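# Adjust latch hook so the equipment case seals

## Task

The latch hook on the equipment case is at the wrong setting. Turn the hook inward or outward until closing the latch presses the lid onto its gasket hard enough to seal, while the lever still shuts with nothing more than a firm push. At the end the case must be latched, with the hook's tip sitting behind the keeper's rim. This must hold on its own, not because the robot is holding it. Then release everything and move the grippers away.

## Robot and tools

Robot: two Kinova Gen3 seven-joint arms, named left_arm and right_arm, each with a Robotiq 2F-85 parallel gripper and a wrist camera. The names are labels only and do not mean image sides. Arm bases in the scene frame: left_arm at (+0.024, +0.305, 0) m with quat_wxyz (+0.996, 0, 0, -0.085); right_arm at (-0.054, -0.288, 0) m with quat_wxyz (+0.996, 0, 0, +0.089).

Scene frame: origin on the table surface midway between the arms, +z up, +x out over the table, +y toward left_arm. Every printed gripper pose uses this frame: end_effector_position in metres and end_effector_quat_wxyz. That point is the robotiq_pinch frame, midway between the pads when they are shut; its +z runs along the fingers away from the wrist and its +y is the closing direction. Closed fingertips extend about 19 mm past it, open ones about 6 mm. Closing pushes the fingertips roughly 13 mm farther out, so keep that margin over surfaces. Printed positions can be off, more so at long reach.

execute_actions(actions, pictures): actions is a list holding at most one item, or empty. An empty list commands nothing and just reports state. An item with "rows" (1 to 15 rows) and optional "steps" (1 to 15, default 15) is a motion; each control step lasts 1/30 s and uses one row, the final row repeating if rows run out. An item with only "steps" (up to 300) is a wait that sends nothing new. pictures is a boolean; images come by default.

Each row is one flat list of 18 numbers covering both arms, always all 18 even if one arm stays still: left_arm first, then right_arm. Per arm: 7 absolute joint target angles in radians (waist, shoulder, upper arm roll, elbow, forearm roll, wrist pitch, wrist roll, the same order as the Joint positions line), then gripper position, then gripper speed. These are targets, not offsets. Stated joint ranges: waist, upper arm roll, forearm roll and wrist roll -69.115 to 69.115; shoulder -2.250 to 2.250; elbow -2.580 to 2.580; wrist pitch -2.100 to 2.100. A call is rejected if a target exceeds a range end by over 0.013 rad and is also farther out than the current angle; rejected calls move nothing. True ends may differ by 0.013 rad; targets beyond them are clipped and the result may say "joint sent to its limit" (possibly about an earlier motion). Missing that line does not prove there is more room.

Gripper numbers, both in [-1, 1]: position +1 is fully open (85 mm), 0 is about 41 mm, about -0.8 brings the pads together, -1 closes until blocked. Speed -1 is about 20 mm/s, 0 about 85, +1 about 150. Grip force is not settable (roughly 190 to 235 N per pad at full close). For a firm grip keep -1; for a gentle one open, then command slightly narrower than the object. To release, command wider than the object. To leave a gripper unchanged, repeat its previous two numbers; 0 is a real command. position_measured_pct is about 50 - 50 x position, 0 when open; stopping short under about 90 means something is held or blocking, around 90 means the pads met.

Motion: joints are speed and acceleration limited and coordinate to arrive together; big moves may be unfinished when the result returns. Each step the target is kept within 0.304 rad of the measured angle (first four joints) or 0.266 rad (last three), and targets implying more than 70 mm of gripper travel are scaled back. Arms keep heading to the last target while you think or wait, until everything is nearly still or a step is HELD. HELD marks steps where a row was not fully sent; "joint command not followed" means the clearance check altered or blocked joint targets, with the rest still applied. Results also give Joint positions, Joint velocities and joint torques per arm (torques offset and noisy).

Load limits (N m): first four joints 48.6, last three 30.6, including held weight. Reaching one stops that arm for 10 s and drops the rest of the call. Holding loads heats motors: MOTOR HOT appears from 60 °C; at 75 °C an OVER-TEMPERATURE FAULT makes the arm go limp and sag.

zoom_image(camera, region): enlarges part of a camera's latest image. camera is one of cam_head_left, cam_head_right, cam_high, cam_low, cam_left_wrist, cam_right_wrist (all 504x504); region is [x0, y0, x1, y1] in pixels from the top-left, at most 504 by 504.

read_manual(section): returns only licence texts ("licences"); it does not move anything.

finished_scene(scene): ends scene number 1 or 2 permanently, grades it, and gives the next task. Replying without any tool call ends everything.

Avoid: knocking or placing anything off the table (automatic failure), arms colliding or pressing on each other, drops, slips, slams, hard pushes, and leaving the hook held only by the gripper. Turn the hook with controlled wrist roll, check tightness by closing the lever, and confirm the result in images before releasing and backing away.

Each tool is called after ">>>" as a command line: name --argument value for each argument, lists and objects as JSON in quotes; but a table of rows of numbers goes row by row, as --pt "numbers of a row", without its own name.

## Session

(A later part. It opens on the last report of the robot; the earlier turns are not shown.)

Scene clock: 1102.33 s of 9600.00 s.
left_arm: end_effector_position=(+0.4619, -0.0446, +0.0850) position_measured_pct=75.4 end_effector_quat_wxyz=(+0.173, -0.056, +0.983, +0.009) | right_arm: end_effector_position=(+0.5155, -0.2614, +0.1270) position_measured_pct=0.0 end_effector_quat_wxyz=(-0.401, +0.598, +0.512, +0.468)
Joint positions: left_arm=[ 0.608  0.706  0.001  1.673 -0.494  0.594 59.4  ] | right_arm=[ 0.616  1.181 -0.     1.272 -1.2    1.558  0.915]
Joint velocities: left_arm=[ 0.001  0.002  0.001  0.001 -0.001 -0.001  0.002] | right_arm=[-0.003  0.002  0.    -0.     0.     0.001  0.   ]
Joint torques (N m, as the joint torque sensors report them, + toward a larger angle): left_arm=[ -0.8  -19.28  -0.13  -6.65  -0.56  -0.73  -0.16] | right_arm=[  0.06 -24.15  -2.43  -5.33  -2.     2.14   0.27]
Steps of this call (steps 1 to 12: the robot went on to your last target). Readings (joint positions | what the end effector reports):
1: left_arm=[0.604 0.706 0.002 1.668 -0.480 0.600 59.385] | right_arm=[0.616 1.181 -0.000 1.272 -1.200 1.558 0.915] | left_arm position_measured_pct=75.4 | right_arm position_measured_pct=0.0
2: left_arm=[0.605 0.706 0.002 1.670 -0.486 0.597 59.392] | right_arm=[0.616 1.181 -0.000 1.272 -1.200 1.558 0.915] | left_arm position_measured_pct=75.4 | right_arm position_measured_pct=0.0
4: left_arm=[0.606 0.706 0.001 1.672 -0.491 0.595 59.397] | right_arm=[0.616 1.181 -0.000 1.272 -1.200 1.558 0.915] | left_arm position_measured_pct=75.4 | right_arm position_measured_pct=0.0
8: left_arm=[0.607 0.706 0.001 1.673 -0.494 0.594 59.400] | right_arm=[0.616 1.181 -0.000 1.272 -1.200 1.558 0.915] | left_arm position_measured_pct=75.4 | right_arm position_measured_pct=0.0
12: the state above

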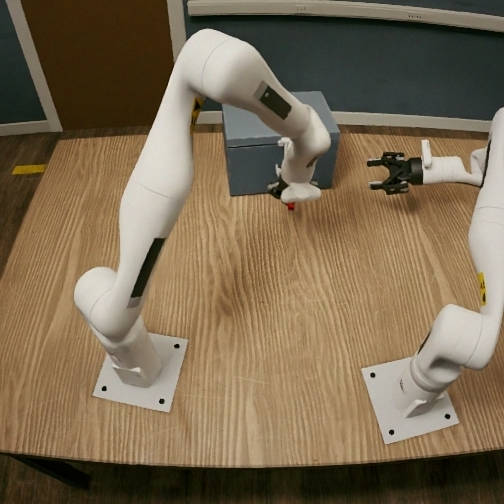

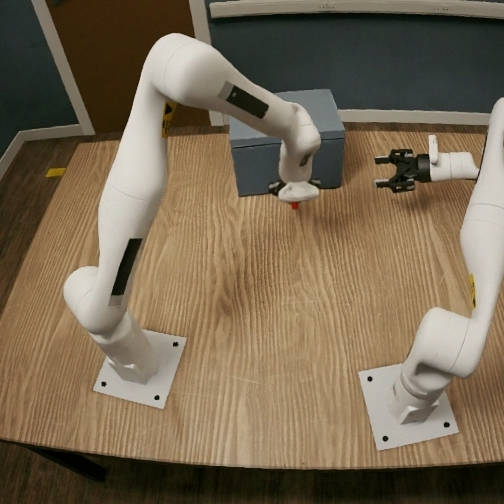

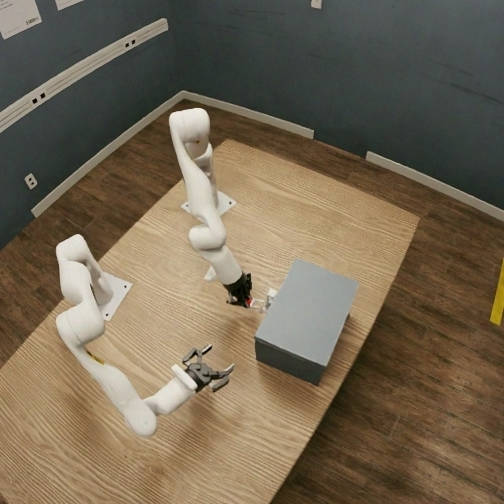

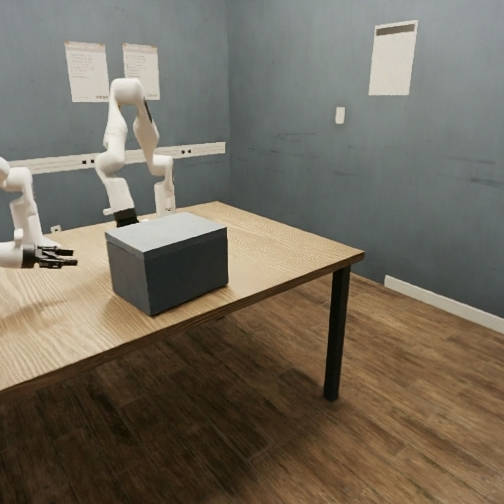

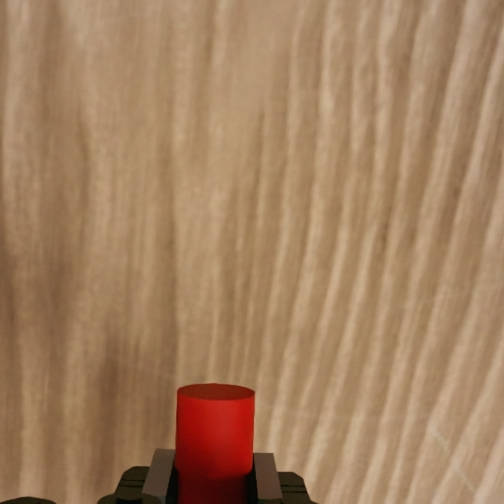

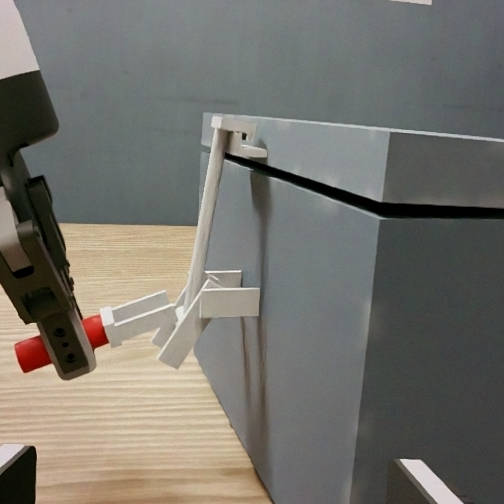

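>>> execute_actions --actions '[{"rows": [[0.6256,0.7113,0,1.7040,-0.607,0.560,59.522,-0.62,-0.5,0.616,1.181,0,1.272,-1.2,1.558,0.915,1,0],[0.6256,0.7113,0,1.7040,-0.607,0.560,59.522,-0.62,-0.5,0.616,1.181,0,1.272,-1.2,1.558,0.915,1,0],[0.6256,0.7113,0,1.7040,-0.607,0.560,59.522,-0.62,-0.5,0.616,1.181,0,1.272,-1.2,1.558,0.915,1,0],[0.6256,0.7113,0,1.7040,-0.607,0.560,59.522,-0.62,-0.5,0.616,1.181,0,1.272,-1.2,1.558,0.915,1,0],[0.6440,0.7176,0,1.7325,-0.7309,0.5368,59.656,-0.62,-0.5,0.616,1.181,0,1.272,-1.2,1.558,0.915,1,0],[0.6440,0.7176,0,1.7325,-0.7309,0.5368,59.656,-0.62,-0.5,0.616,1.181,0,1.272,-1.2,1.558,0.915,1,0],[0.6440,0.7176,0,1.7325,-0.7309,0.5368,59.656,-0.62,-0.5,0.616,1.181,0,1.272,-1.2,1.558,0.915,1,0],[0.6440,0.7176,0,1.7325,-0.7309,0.5368,59.656,-0.62,-0.5,0.616,1.181,0,1.272,-1.2,1.558,0.915,1,0],[0.6621,0.7265,0,1.7592,-0.858,0.5215,59.797,-0.62,-0.5,0.616,1.181,0,1.272,-1.2,1.558,0.915,1,0],[0.6621,0.7265,0,1.7592,-0.858,0.5215,59.797,-0.62,-0.5,0.616,1.181,0,1.272,-1.2,1.558,0.915,1,0],[0.6621,0.7265,0,1.7592,-0.858,0.5215,59.797,-0.62,-0.5,0.616,1.181,0,1.272,-1.2,1.558,0.915,1,0],[0.6621,0.7265,0,1.7592,-0.858,0.5215,59.797,-0.62,-0.5,0.616,1.181,0,1.272,-1.2,1.558,0.915,1,0],[0.6801,0.7377,0,1.7837,-0.9879,0.5132,59.937,-0.62,-0.5,0.616,1.181,0,1.272,-1.2,1.558,0.915,1,0]], "steps": 15}]' --pictures false

>>> execute_actions --actions '[{"steps": 15}]'

>>> zoom_image --camera "cam_right_wrist" --region '[190, 100, 290, 190]'

Scene clock: 1124.27 s of 9600.00 s.
left_arm: end_effector_position=(+0.4657, -0.0440, +0.0741) position_measured_pct=75.4 end_effector_quat_wxyz=(+0.240, -0.056, +0.969, +0.014) | right_arm: end_effector_position=(+0.5155, -0.2614, +0.1270) position_measured_pct=0.0 end_effector_quat_wxyz=(-0.401, +0.598, +0.512, +0.468)
Joint positions: left_arm=[ 0.665  0.727  0.002  1.76  -0.866  0.523 59.806] | right_arm=[ 0.616  1.181 -0.     1.272 -1.2    1.558  0.915]
Joint velocities: left_arm=[ 0.134  0.077 -0.001  0.194 -0.994 -0.085  1.082] | right_arm=[-0.003 -0.     0.001  0.     0.    -0.    -0.   ]
Joint torques (N m, as the joint torque sensors report them, + toward a larger angle): left_arm=[ -1.81 -19.11  -1.56  -5.89  -0.55   0.11  -0.17] | right_arm=[ -0.28 -23.94  -2.28  -5.1   -1.87   2.11   0.22]
Steps of this call (steps 1 to 30: the robot went on to your last target; steps 31 to 643: nothing new was sent; steps 644 to 658: all 15 steps of this action). Readings (joint positions | what the end effector reports):
644: left_arm=[0.608 0.706 0.000 1.674 -0.496 0.593 59.402] | right_arm=[0.616 1.181 -0.000 1.272 -1.200 1.558 0.915] | left_arm position_measured_pct=75.4 | right_arm position_measured_pct=0.0
645: left_arm=[0.610 0.706 0.000 1.676 -0.504 0.590 59.411] | right_arm=[0.616 1.181 -0.000 1.272 -1.200 1.558 0.915] | left_arm position_measured_pct=75.4 | right_arm position_measured_pct=0.0
647: left_arm=[0.618 0.708 0.000 1.688 -0.546 0.578 59.457] | right_arm=[0.616 1.181 -0.000 1.272 -1.200 1.558 0.915] | left_arm position_measured_pct=75.4 | right_arm position_measured_pct=0.0
651: left_arm=[0.634 0.713 0.002 1.715 -0.655 0.552 59.575] | right_arm=[0.616 1.181 -0.000 1.272 -1.200 1.558 0.915] | left_arm position_measured_pct=75.4 | right_arm position_measured_pct=0.0
658: the state above

Scene clock: 1124.77 s of 9600.00 s.
left_arm: end_effector_position=(+0.4670, -0.0439, +0.0711) position_measured_pct=75.4 end_effector_quat_wxyz=(+0.258, -0.055, +0.964, +0.014) | right_arm: end_effector_position=(+0.5155, -0.2614, +0.1270) position_measured_pct=0.0 end_effector_quat_wxyz=(-0.401, +0.598, +0.512, +0.468)
Joint positions: left_arm=[ 0.681  0.736  0.001  1.784 -0.987  0.514 59.937] | right_arm=[ 0.616  1.181 -0.     1.272 -1.2    1.558  0.915]
Joint velocities: left_arm=[-0.001  0.    -0.001 -0.    -0.002 -0.     0.002] | right_arm=[-0.002 -0.     0.     0.    -0.    -0.001 -0.   ]
Joint torques (N m, as the joint torque sensors report them, + toward a larger angle): left_arm=[ -0.89 -18.95  -1.32  -6.18  -0.72  -0.33  -0.32] | right_arm=[ -0.28 -23.99  -2.56  -5.32  -1.92   2.13   0.37]
Steps of this call (steps 1 to 15: the robot went on to your last target). Readings (joint positions | what the end effector reports):
1: left_arm=[0.670 0.730 0.002 1.767 -0.898 0.520 59.841] | right_arm=[0.616 1.181 -0.000 1.272 -1.200 1.558 0.915] | left_arm position_measured_pct=75.4 | right_arm position_measured_pct=0.0
2: left_arm=[0.673 0.732 0.002 1.772 -0.926 0.518 59.871] | right_arm=[0.616 1.181 -0.000 1.272 -1.200 1.558 0.915] | left_arm position_measured_pct=75.4 | right_arm position_measured_pct=0.0
4: left_arm=[0.678 0.735 0.002 1.780 -0.965 0.515 59.914] | right_arm=[0.616 1.181 -0.000 1.272 -1.200 1.558 0.915] | left_arm position_measured_pct=75.4 | right_arm position_measured_pct=0.0
8: left_arm=[0.680 0.736 0.001 1.784 -0.985 0.514 59.935] | right_arm=[0.616 1.181 -0.000 1.272 -1.200 1.558 0.915] | left_arm position_measured_pct=75.4 | right_arm position_measured_pct=0.0
15: the state above

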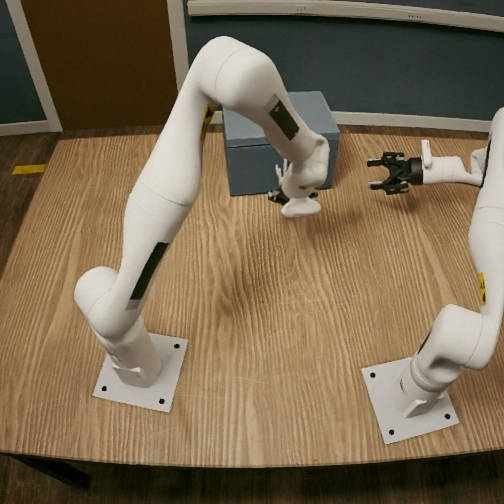

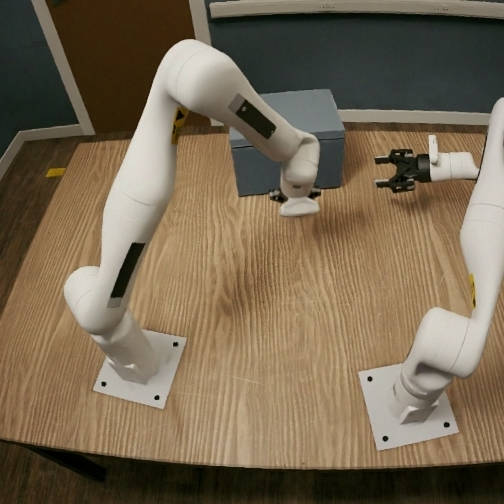

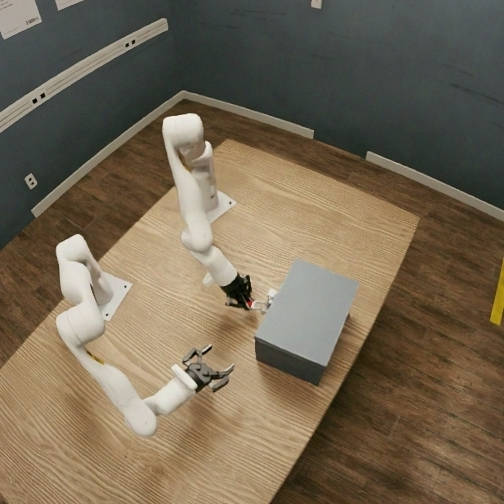

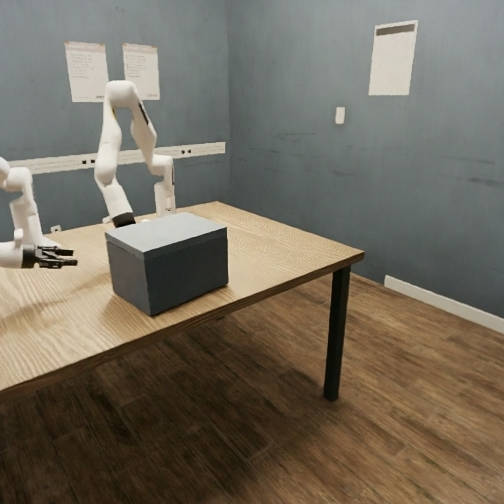

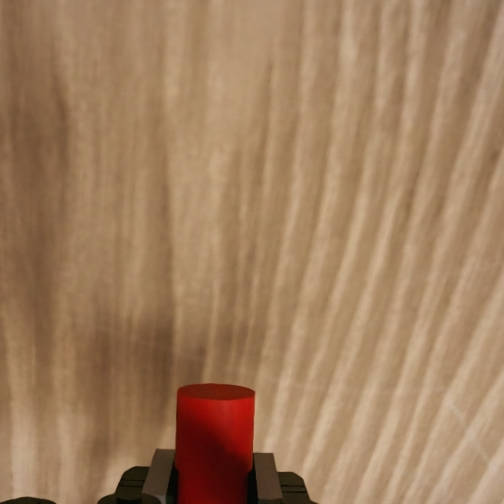

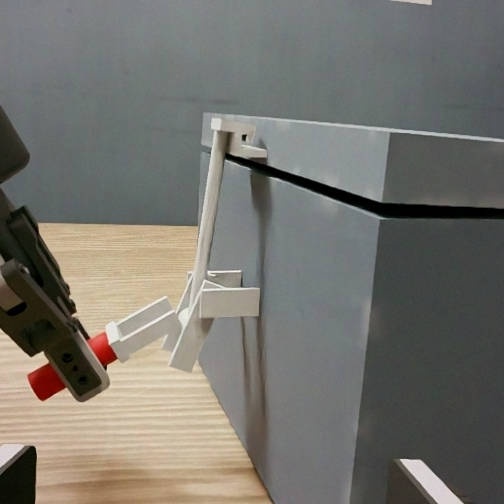

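Region (190, 100, 290, 190) of cam_right_wrist's 504x504 image, scaled by 5.040; it fills the top 454 rows of this view, and the rest is white.

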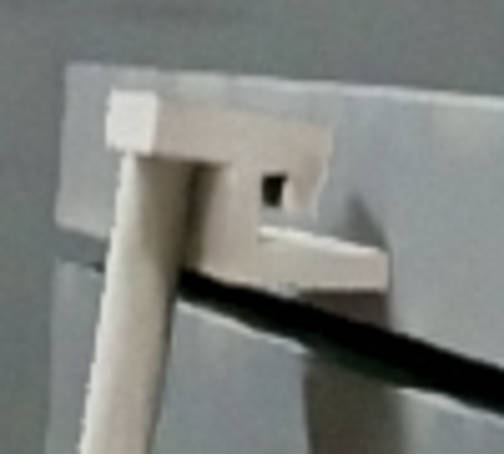

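>>> execute_actions --actions '[{"rows": [[0.6977,0.7513,0,1.8061,-1.1165,0.5190,60.079,-0.62,-0.5,0.616,1.181,0,1.272,-1.2,1.558,0.915,1,0],[0.6977,0.7513,0,1.8061,-1.1165,0.5190,60.079,-0.62,-0.5,0.616,1.181,0,1.272,-1.2,1.558,0.915,1,0],[0.6977,0.7513,0,1.8061,-1.1165,0.5190,60.079,-0.62,-0.5,0.616,1.181,0,1.272,-1.2,1.558,0.915,1,0],[0.6977,0.7513,0,1.8061,-1.1165,0.5190,60.079,-0.62,-0.5,0.616,1.181,0,1.272,-1.2,1.558,0.915,1,0],[0.7149,0.7673,0,1.8265,-1.2417,0.5340,60.218,-0.62,-0.5,0.616,1.181,0,1.272,-1.2,1.558,0.915,1,0],[0.7149,0.7673,0,1.8265,-1.2417,0.5340,60.218,-0.62,-0.5,0.616,1.181,0,1.272,-1.2,1.558,0.915,1,0],[0.7149,0.7673,0,1.8265,-1.2417,0.5340,60.218,-0.62,-0.5,0.616,1.181,0,1.272,-1.2,1.558,0.915,1,0],[0.7149,0.7673,0,1.8265,-1.2417,0.5340,60.218,-0.62,-0.5,0.616,1.181,0,1.272,-1.2,1.558,0.915,1,0],[0.7315,0.7855,0,1.8446,-1.361,0.5568,60.352,-0.62,-0.5,0.616,1.181,0,1.272,-1.2,1.558,0.915,1,0],[0.7315,0.7855,0,1.8446,-1.361,0.5568,60.352,-0.62,-0.5,0.616,1.181,0,1.272,-1.2,1.558,0.915,1,0],[0.7315,0.7855,0,1.8446,-1.361,0.5568,60.352,-0.62,-0.5,0.616,1.181,0,1.272,-1.2,1.558,0.915,1,0],[0.7315,0.7855,0,1.8446,-1.361,0.5568,60.352,-0.62,-0.5,0.616,1.181,0,1.272,-1.2,1.558,0.915,1,0],[0.7475,0.8057,0,1.8603,-1.4696,0.5864,60.476,-0.62,-0.5,0.616,1.181,0,1.272,-1.2,1.558,0.915,1,0]], "steps": 15}]' --pictures false

>>> execute_actions --actions '[{"steps": 15}]'

>>> zoom_image --camera "cam_right_wrist" --region '[190, 100, 290, 190]'

Scene clock: 1153.43 s of 9600.00 s.
left_arm: end_effector_position=(+0.4725, -0.0429, +0.0611) position_measured_pct=75.4 end_effector_quat_wxyz=(+0.322, -0.054, +0.945, +0.019) | right_arm: end_effector_position=(+0.5155, -0.2614, +0.1270) position_measured_pct=0.0 end_effector_quat_wxyz=(-0.401, +0.598, +0.512, +0.468)
Joint positions: left_arm=[ 0.734  0.786  0.001  1.845 -1.366  0.561 60.36 ] | right_arm=[ 0.616  1.181 -0.     1.272 -1.2    1.558  0.915]
Joint velocities: left_arm=[ 0.125  0.154  0.004  0.138 -0.89   0.214  1.012] | right_arm=[ 0. -0. -0.  0. -0. -0. -0.]
Joint torques (N m, as the joint torque sensors report them, + toward a larger angle): left_arm=[ -1.91 -18.37  -1.79  -5.4   -0.66   1.1   -0.07] | right_arm=[ -0.2  -23.95  -2.02  -5.44  -1.91   2.27   0.18]
Steps of this call (steps 1 to 15: the robot went on to your last target; steps 16 to 845: nothing new was sent; steps 846 to 860: all 15 steps of this action). Readings (joint positions | what the end effector reports):
846: left_arm=[0.682 0.737 0.001 1.785 -0.988 0.514 59.939] | right_arm=[0.616 1.181 -0.000 1.272 -1.200 1.558 0.915] | left_arm position_measured_pct=75.4 | right_arm position_measured_pct=0.0
847: left_arm=[0.683 0.738 0.000 1.786 -0.997 0.514 59.948] | right_arm=[0.616 1.181 -0.000 1.272 -1.200 1.558 0.915] | left_arm position_measured_pct=75.4 | right_arm position_measured_pct=0.0
849: left_arm=[0.690 0.742 0.000 1.793 -1.041 0.516 59.996] | right_arm=[0.616 1.181 -0.000 1.272 -1.200 1.558 0.915] | left_arm position_measured_pct=75.4 | right_arm position_measured_pct=0.0
853: left_arm=[0.705 0.755 0.001 1.812 -1.160 0.525 60.128] | right_arm=[0.616 1.181 -0.000 1.272 -1.200 1.558 0.915] | left_arm position_measured_pct=75.4 | right_arm position_measured_pct=0.0
860: the state above

Scene clock: 1153.93 s of 9600.00 s.
left_arm: end_effector_position=(+0.4745, -0.0426, +0.0582) position_measured_pct=75.4 end_effector_quat_wxyz=(+0.341, -0.053, +0.938, +0.018) | right_arm: end_effector_position=(+0.5155, -0.2614, +0.1270) position_measured_pct=0.0 end_effector_quat_wxyz=(-0.401, +0.598, +0.512, +0.468)
Joint positions: left_arm=[ 0.749  0.805  0.001  1.862 -1.468  0.587 60.476] | right_arm=[ 0.616  1.181 -0.     1.272 -1.2    1.558  0.915]
Joint velocities: left_arm=[ 0.001  0.001  0.001 -0.    -0.001  0.001  0.001] | right_arm=[ 0.002  0.     0.001  0.    -0.     0.    -0.   ]
Joint torques (N m, as the joint torque sensors report them, + toward a larger angle): left_arm=[ -1.52 -19.07  -1.51  -5.88  -0.97   0.97  -0.21] | right_arm=[ -0.51 -24.02  -2.34  -5.2   -2.03   2.43   0.12]
Steps of this call (steps 1 to 15: the robot went on to your last target). Readings (joint positions | what the end effector reports):
1: left_arm=[0.738 0.791 0.002 1.849 -1.395 0.568 60.392] | right_arm=[0.616 1.181 -0.000 1.272 -1.200 1.558 0.915] | left_arm position_measured_pct=75.4 | right_arm position_measured_pct=0.0
2: left_arm=[0.742 0.795 0.002 1.853 -1.419 0.574 60.420] | right_arm=[0.616 1.181 -0.000 1.272 -1.200 1.558 0.915] | left_arm position_measured_pct=75.4 | right_arm position_measured_pct=0.0
4: left_arm=[0.746 0.801 0.002 1.859 -1.451 0.582 60.457] | right_arm=[0.616 1.181 -0.000 1.272 -1.200 1.558 0.915] | left_arm position_measured_pct=75.4 | right_arm position_measured_pct=0.0
8: left_arm=[0.748 0.804 0.001 1.862 -1.466 0.586 60.474] | right_arm=[0.616 1.181 -0.000 1.272 -1.200 1.558 0.915] | left_arm position_measured_pct=75.4 | right_arm position_measured_pct=0.0
15: the state above

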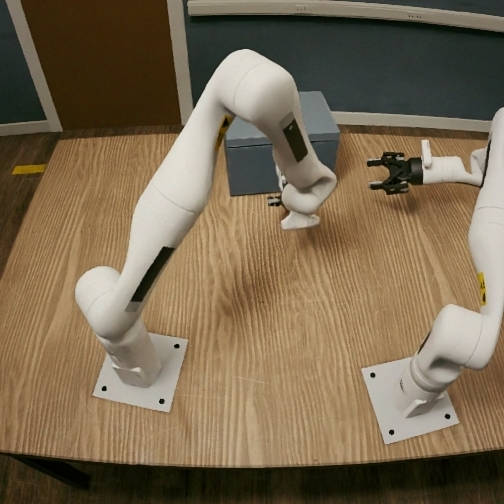

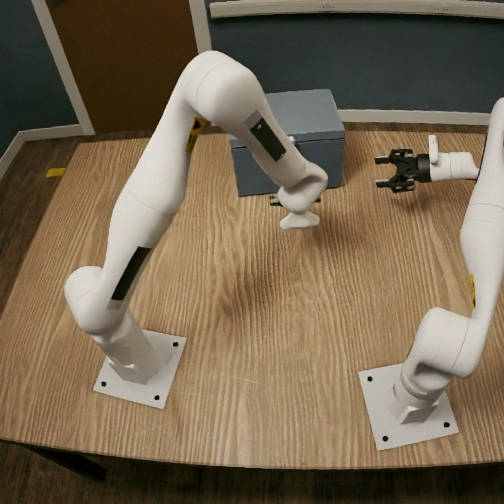

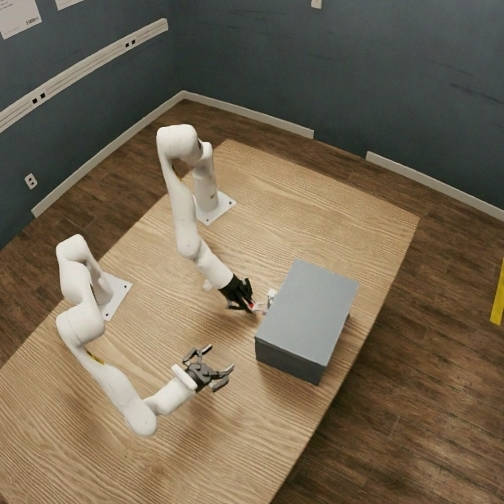

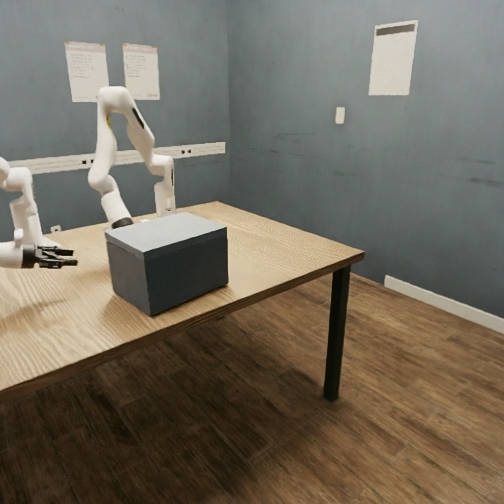

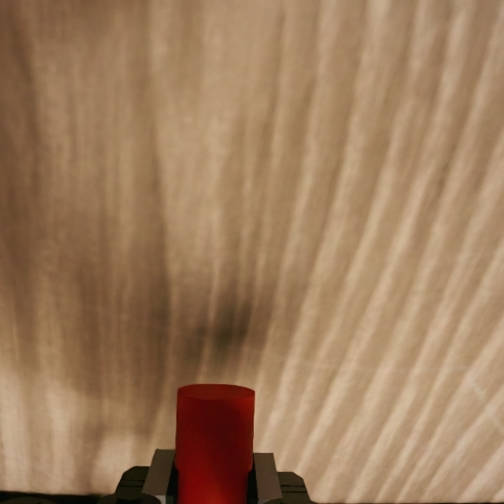

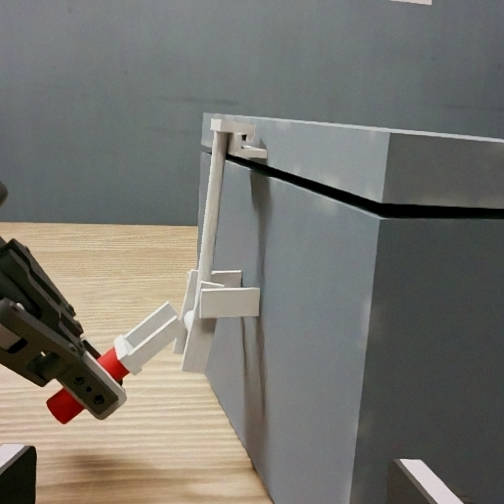

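Region (190, 100, 290, 190) of cam_right_wrist's 504x504 image, scaled by 5.040; it fills the top 454 rows of this view, and the rest is white.

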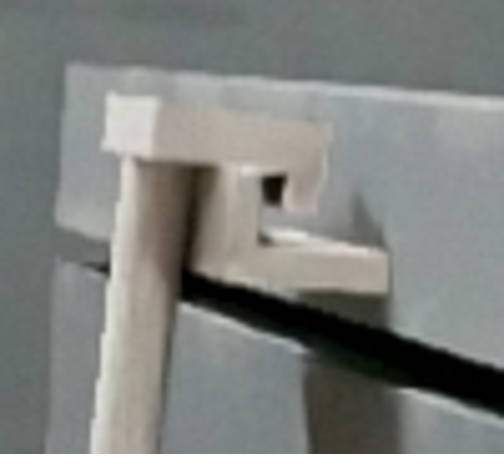

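>>> execute_actions --actions '[{"rows": [[0.7627,0.8282,0,1.8735,-1.558,0.6235,60.582,-0.62,-0.5,0.616,1.181,0,1.272,-1.2,1.558,0.915,1,0],[0.7627,0.8282,0,1.8735,-1.558,0.6235,60.582,-0.62,-0.5,0.616,1.181,0,1.272,-1.2,1.558,0.915,1,0],[0.7627,0.8282,0,1.8735,-1.558,0.6235,60.582,-0.62,-0.5,0.616,1.181,0,1.272,-1.2,1.558,0.915,1,0],[0.7627,0.8282,0,1.8735,-1.558,0.6235,60.582,-0.62,-0.5,0.616,1.181,0,1.272,-1.2,1.558,0.915,1,0],[0.7772,0.8529,0,1.8846,-1.6339,0.6647,60.674,-0.62,-0.5,0.616,1.181,0,1.272,-1.2,1.558,0.915,1,0],[0.7772,0.8529,0,1.8846,-1.6339,0.6647,60.674,-0.62,-0.5,0.616,1.181,0,1.272,-1.2,1.558,0.915,1,0],[0.7772,0.8529,0,1.8846,-1.6339,0.6647,60.674,-0.62,-0.5,0.616,1.181,0,1.272,-1.2,1.558,0.915,1,0],[0.7772,0.8529,0,1.8846,-1.6339,0.6647,60.674,-0.62,-0.5,0.616,1.181,0,1.272,-1.2,1.558,0.915,1,0],[0.7909,0.8792,0,1.8933,-1.700,0.7110,60.757,-0.62,-0.5,0.616,1.181,0,1.272,-1.2,1.558,0.915,1,0],[0.7909,0.8792,0,1.8933,-1.700,0.7110,60.757,-0.62,-0.5,0.616,1.181,0,1.272,-1.2,1.558,0.915,1,0],[0.7909,0.8792,0,1.8933,-1.700,0.7110,60.757,-0.62,-0.5,0.616,1.181,0,1.272,-1.2,1.558,0.915,1,0],[0.7909,0.8792,0,1.8933,-1.700,0.7110,60.757,-0.62,-0.5,0.616,1.181,0,1.272,-1.2,1.558,0.915,1,0],[0.8037,0.9070,0,1.8996,-1.7556,0.7601,60.829,-0.62,-0.5,0.616,1.181,0,1.272,-1.2,1.558,0.915,1,0]], "steps": 15}]' --pictures false

>>> execute_actions --actions '[{"steps": 15}]'

>>> zoom_image --camera "cam_right_wrist" --region '[190, 100, 290, 190]'

Scene clock: 1173.20 s of 9600.00 s.
left_arm: end_effector_position=(+0.4824, -0.0414, +0.0490) position_measured_pct=75.4 end_effector_quat_wxyz=(+0.406, -0.053, +0.912, +0.023) | right_arm: end_effector_position=(+0.5155, -0.2614, +0.1270) position_measured_pct=0.0 end_effector_quat_wxyz=(-0.401, +0.598, +0.512, +0.468)
Joint positions: left_arm=[ 0.795  0.885  0.001  1.895 -1.71   0.724 60.772] | right_arm=[ 0.616  1.181 -0.     1.272 -1.2    1.558  0.915]
Joint velocities: left_arm=[ 0.1    0.213  0.004  0.063 -0.475  0.386  0.614] | right_arm=[ 0.001  0.001  0.    -0.     0.    -0.    -0.   ]
Joint torques (N m, as the joint torque sensors report them, + toward a larger angle): left_arm=[ -2.01 -19.5   -1.9   -5.13  -0.79   1.04  -0.03] | right_arm=[ -0.16 -24.09  -2.3   -5.41  -1.93   2.05   0.31]
Steps of this call (steps 1 to 15: the robot went on to your last target; steps 16 to 563: nothing new was sent; steps 564 to 578: all 15 steps of this action). Readings (joint positions | what the end effector reports):
564: left_arm=[0.749 0.805 0.001 1.862 -1.470 0.587 60.478] | right_arm=[0.616 1.181 -0.000 1.272 -1.200 1.558 0.915] | left_arm position_measured_pct=75.4 | right_arm position_measured_pct=0.0
565: left_arm=[0.751 0.808 0.001 1.863 -1.478 0.591 60.487] | right_arm=[0.616 1.181 -0.000 1.272 -1.200 1.558 0.915] | left_arm position_measured_pct=75.4 | right_arm position_measured_pct=0.0
567: left_arm=[0.758 0.817 0.000 1.868 -1.514 0.606 60.530] | right_arm=[0.616 1.181 -0.000 1.272 -1.200 1.558 0.915] | left_arm position_measured_pct=75.4 | right_arm position_measured_pct=0.0
571: left_arm=[0.771 0.838 0.001 1.879 -1.591 0.643 60.623] | right_arm=[0.616 1.181 -0.000 1.272 -1.200 1.558 0.915] | left_arm position_measured_pct=75.4 | right_arm position_measured_pct=0.0
578: the state above

Scene clock: 1173.70 s of 9600.00 s.
left_arm: end_effector_position=(+0.4843, -0.0411, +0.0471) position_measured_pct=75.4 end_effector_quat_wxyz=(+0.422, -0.052, +0.905, +0.023) | right_arm: end_effector_position=(+0.5155, -0.2614, +0.1270) position_measured_pct=0.0 end_effector_quat_wxyz=(-0.401, +0.598, +0.512, +0.468)
Joint positions: left_arm=[ 0.805  0.906  0.001  1.902 -1.754  0.761 60.829] | right_arm=[ 0.616  1.181 -0.     1.272 -1.2    1.558  0.915]
Joint velocities: left_arm=[ 0.     0.     0.    -0.    -0.001  0.001  0.001] | right_arm=[-0.001 -0.001 -0.     0.    -0.001 -0.    -0.   ]
Joint torques (N m, as the joint torque sensors report them, + toward a larger angle): left_arm=[ -1.08 -19.38  -1.65  -5.41  -0.83   1.48  -0.01] | right_arm=[ -0.39 -23.85  -2.51  -4.92  -1.75   2.25   0.24]
Steps of this call (steps 1 to 15: the robot went on to your last target). Readings (joint positions | what the end effector reports):
1: left_arm=[0.798 0.891 0.001 1.897 -1.725 0.736 60.791] | right_arm=[0.616 1.181 -0.000 1.272 -1.200 1.558 0.915] | left_arm position_measured_pct=75.4 | right_arm position_measured_pct=0.0
2: left_arm=[0.801 0.896 0.001 1.899 -1.736 0.745 60.805] | right_arm=[0.616 1.181 -0.000 1.272 -1.200 1.558 0.915] | left_arm position_measured_pct=75.4 | right_arm position_measured_pct=0.0
4: left_arm=[0.803 0.901 0.002 1.901 -1.748 0.755 60.821] | right_arm=[0.616 1.181 -0.000 1.272 -1.200 1.558 0.915] | left_arm position_measured_pct=75.4 | right_arm position_measured_pct=0.0
8: left_arm=[0.805 0.905 0.001 1.902 -1.753 0.760 60.828] | right_arm=[0.616 1.181 -0.000 1.272 -1.200 1.558 0.915] | left_arm position_measured_pct=75.4 | right_arm position_measured_pct=0.0
15: the state above

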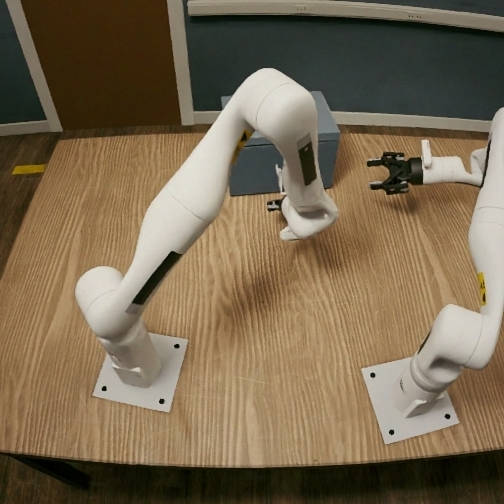

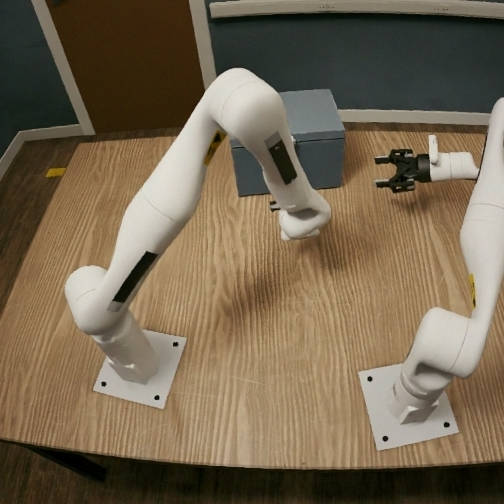

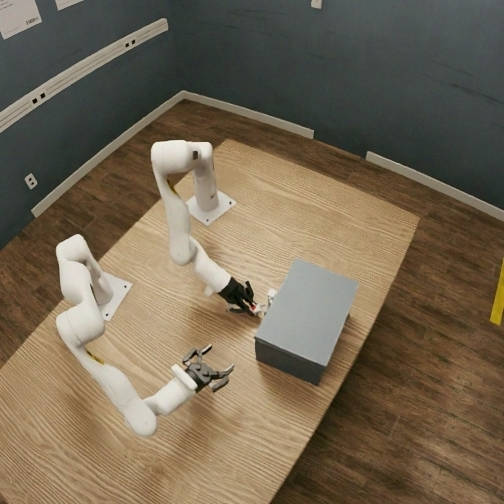

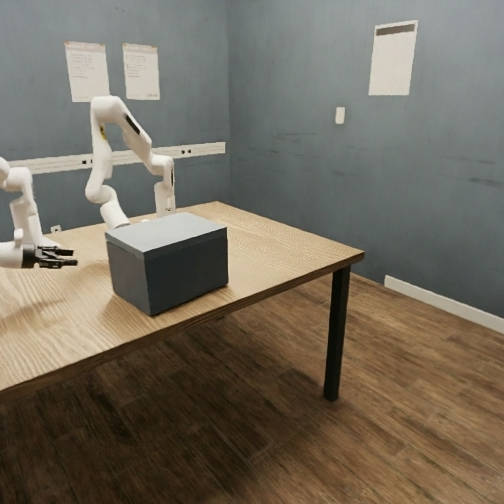

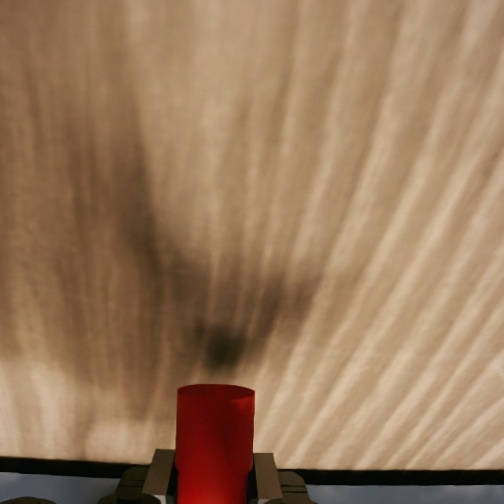

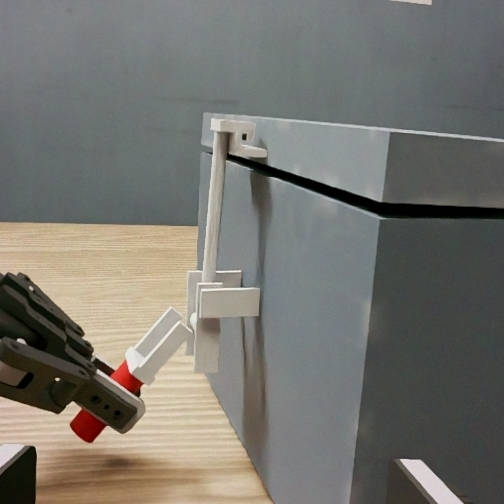

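Region (190, 100, 290, 190) of cam_right_wrist's 504x504 image, scaled by 5.040; it fills the top 454 rows of this view, and the rest is white.

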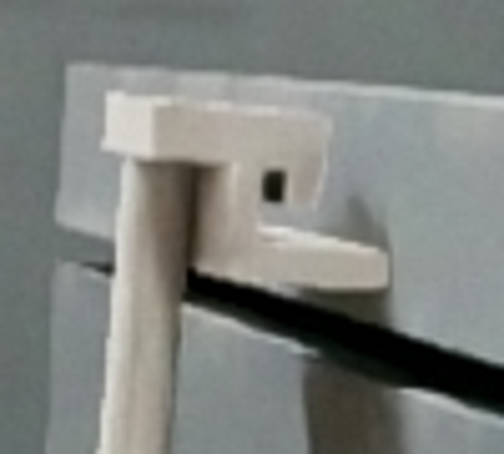

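>>> zoom_image --camera "cam_right_wrist" --region '[350, 190, 410, 240]'

>>> zoom_image --camera "cam_right_wrist" --region '[150, 250, 280, 390]'

Region (350, 190, 410, 240) of cam_right_wrist's 504x504 image, scaled by 8.400.

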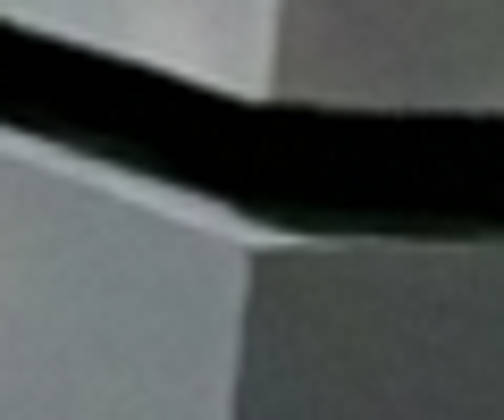

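Region (150, 250, 280, 390) of cam_right_wrist's 504x504 image, scaled by 3.600; it fills the left 468 columns of this view, and the rest is white.

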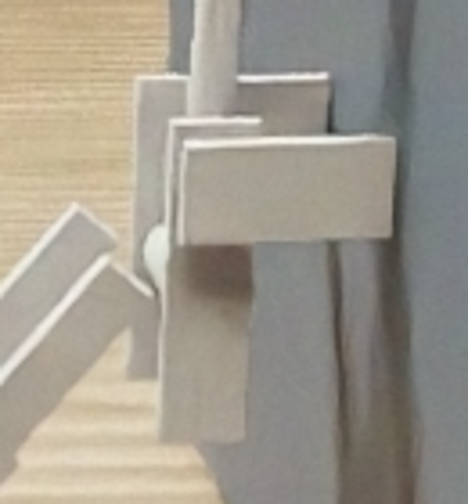

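>>> execute_actions --actions '[{"rows": [[0.7772,0.8529,0,1.8846,-1.6339,0.6647,60.674,-0.62,-0.5,0.616,1.181,0,1.272,-1.2,1.558,0.915,1,0]], "steps": 7}]' --pictures false

>>> execute_actions --actions '[{"rows": [[0.7475,0.8057,0,1.8603,-1.4696,0.5864,60.476,-0.62,-0.5,0.616,1.181,0,1.272,-1.2,1.558,0.915,1,0]], "steps": 10}]'

>>> zoom_image --camera "cam_right_wrist" --region '[350, 190, 410, 240]'

Scene clock: 1233.93 s of 9600.00 s.
left_arm: end_effector_position=(+0.4800, -0.0417, +0.0511) position_measured_pct=75.4 end_effector_quat_wxyz=(+0.387, -0.053, +0.920, +0.022) | right_arm: end_effector_position=(+0.5155, -0.2614, +0.1270) position_measured_pct=0.0 end_effector_quat_wxyz=(-0.401, +0.598, +0.512, +0.468)
Joint positions: left_arm=[ 0.783  0.86   0.001  1.887 -1.651  0.679 60.696] | right_arm=[ 0.616  1.181 -0.     1.272 -1.2    1.558  0.915]
Joint velocities: left_arm=[-0.057 -0.122 -0.022 -0.052  0.335 -0.241 -0.424] | right_arm=[-0.001  0.001 -0.001 -0.     0.    -0.001 -0.   ]
Joint torques (N m, as the joint torque sensors report them, + toward a larger angle): left_arm=[ -0.47 -16.83  -0.66  -3.5   -0.72   1.15  -0.1 ] | right_arm=[ -0.05 -23.96  -2.11  -5.41  -1.97   2.29   0.18]
Steps of this call (steps 1 to 15: the robot went on to your last target; steps 16 to 1800: nothing new was sent; steps 1801 to 1807: all 7 steps of this action). Readings (joint positions | what the end effector reports):
1801: left_arm=[0.805 0.905 0.001 1.901 -1.753 0.760 60.828] | right_arm=[0.616 1.181 -0.000 1.272 -1.200 1.558 0.915] | left_arm position_measured_pct=75.4 | right_arm position_measured_pct=0.0
1802: left_arm=[0.802 0.901 0.001 1.901 -1.746 0.753 60.819] | right_arm=[0.616 1.181 -0.000 1.272 -1.200 1.558 0.915] | left_arm position_measured_pct=75.4 | right_arm position_measured_pct=0.0
1804: left_arm=[0.793 0.882 0.003 1.896 -1.708 0.721 60.769] | right_arm=[0.616 1.181 -0.000 1.272 -1.200 1.558 0.915] | left_arm position_measured_pct=75.4 | right_arm position_measured_pct=0.0
1807: the state above

Scene clock: 1234.27 s of 9600.00 s.
left_arm: end_effector_position=(+0.4749, -0.0426, +0.0576) position_measured_pct=75.4 end_effector_quat_wxyz=(+0.343, -0.053, +0.938, +0.019) | right_arm: end_effector_position=(+0.5155, -0.2614, +0.1270) position_measured_pct=0.0 end_effector_quat_wxyz=(-0.401, +0.598, +0.512, +0.468)
Joint positions: left_arm=[ 0.751  0.808 -0.     1.861 -1.473  0.59  60.481] | right_arm=[ 0.616  1.181 -0.     1.272 -1.2    1.558  0.915]
Joint velocities: left_arm=[-0.019 -0.027  0.003 -0.007  0.066 -0.037 -0.078] | right_arm=[ 0.001  0.001  0.001  0.     0.001 -0.     0.   ]
Joint torques (N m, as the joint torque sensors report them, + toward a larger angle): left_arm=[ -0.57 -18.58  -0.54  -5.41  -0.67   0.7   -0.23] | right_arm=[ -0.17 -23.62  -2.53  -5.34  -1.85   2.27   0.25]
Steps of this call (steps 1 to 10: all 10 steps of this action). Readings (joint positions | what the end effector reports):
1: left_arm=[0.781 0.856 0.000 1.886 -1.641 0.672 60.683] | right_arm=[0.616 1.181 -0.000 1.272 -1.200 1.558 0.915] | left_arm position_measured_pct=75.4 | right_arm position_measured_pct=0.0
2: left_arm=[0.777 0.850 0.001 1.884 -1.625 0.662 60.664] | right_arm=[0.616 1.181 -0.000 1.272 -1.200 1.558 0.915] | left_arm position_measured_pct=75.4 | right_arm position_measured_pct=0.0
4: left_arm=[0.766 0.833 0.002 1.876 -1.571 0.633 60.599] | right_arm=[0.616 1.181 -0.000 1.272 -1.200 1.558 0.915] | left_arm position_measured_pct=75.4 | right_arm position_measured_pct=0.0
8: left_arm=[0.753 0.811 0.000 1.863 -1.484 0.595 60.495] | right_arm=[0.616 1.181 -0.000 1.272 -1.200 1.558 0.915] | left_arm position_measured_pct=75.4 | right_arm position_measured_pct=0.0
10: the state above

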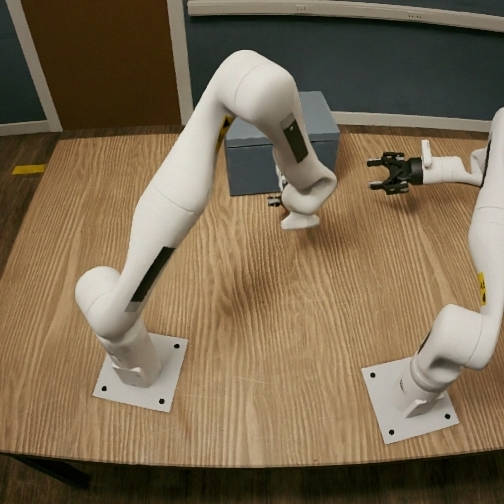

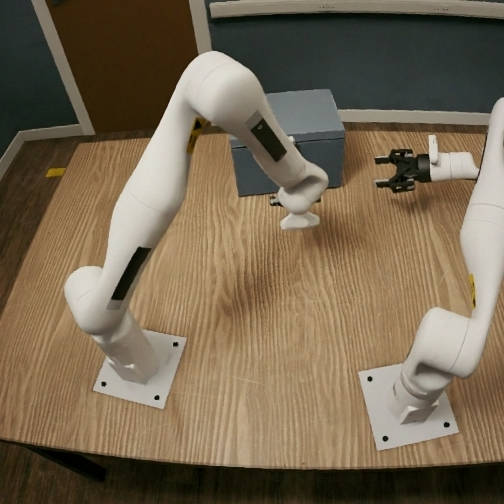

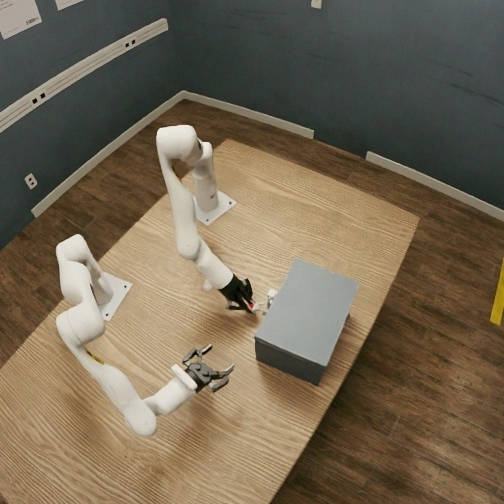

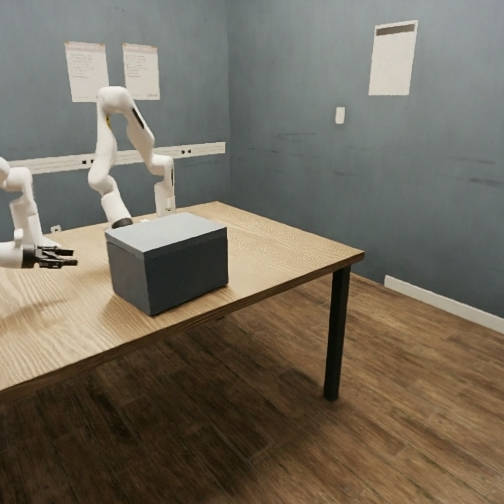

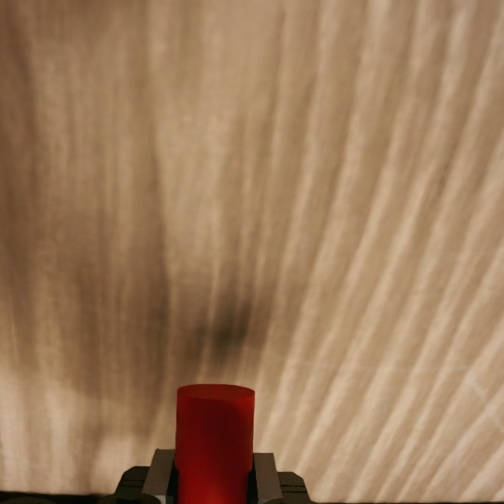

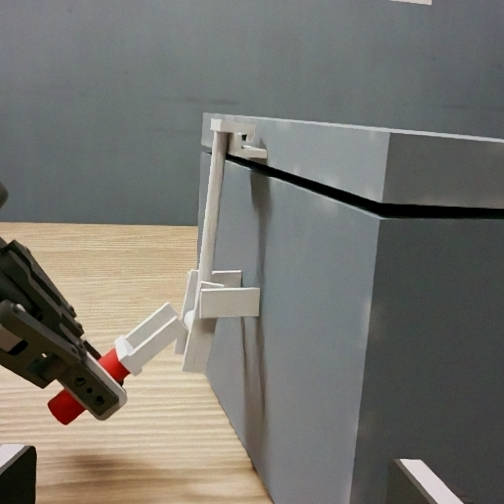

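Region (350, 190, 410, 240) of cam_right_wrist's 504x504 image, scaled by 8.400.

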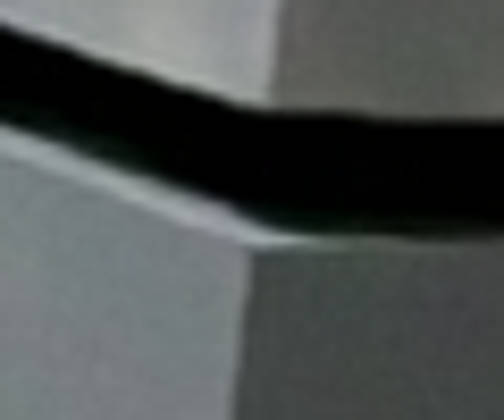

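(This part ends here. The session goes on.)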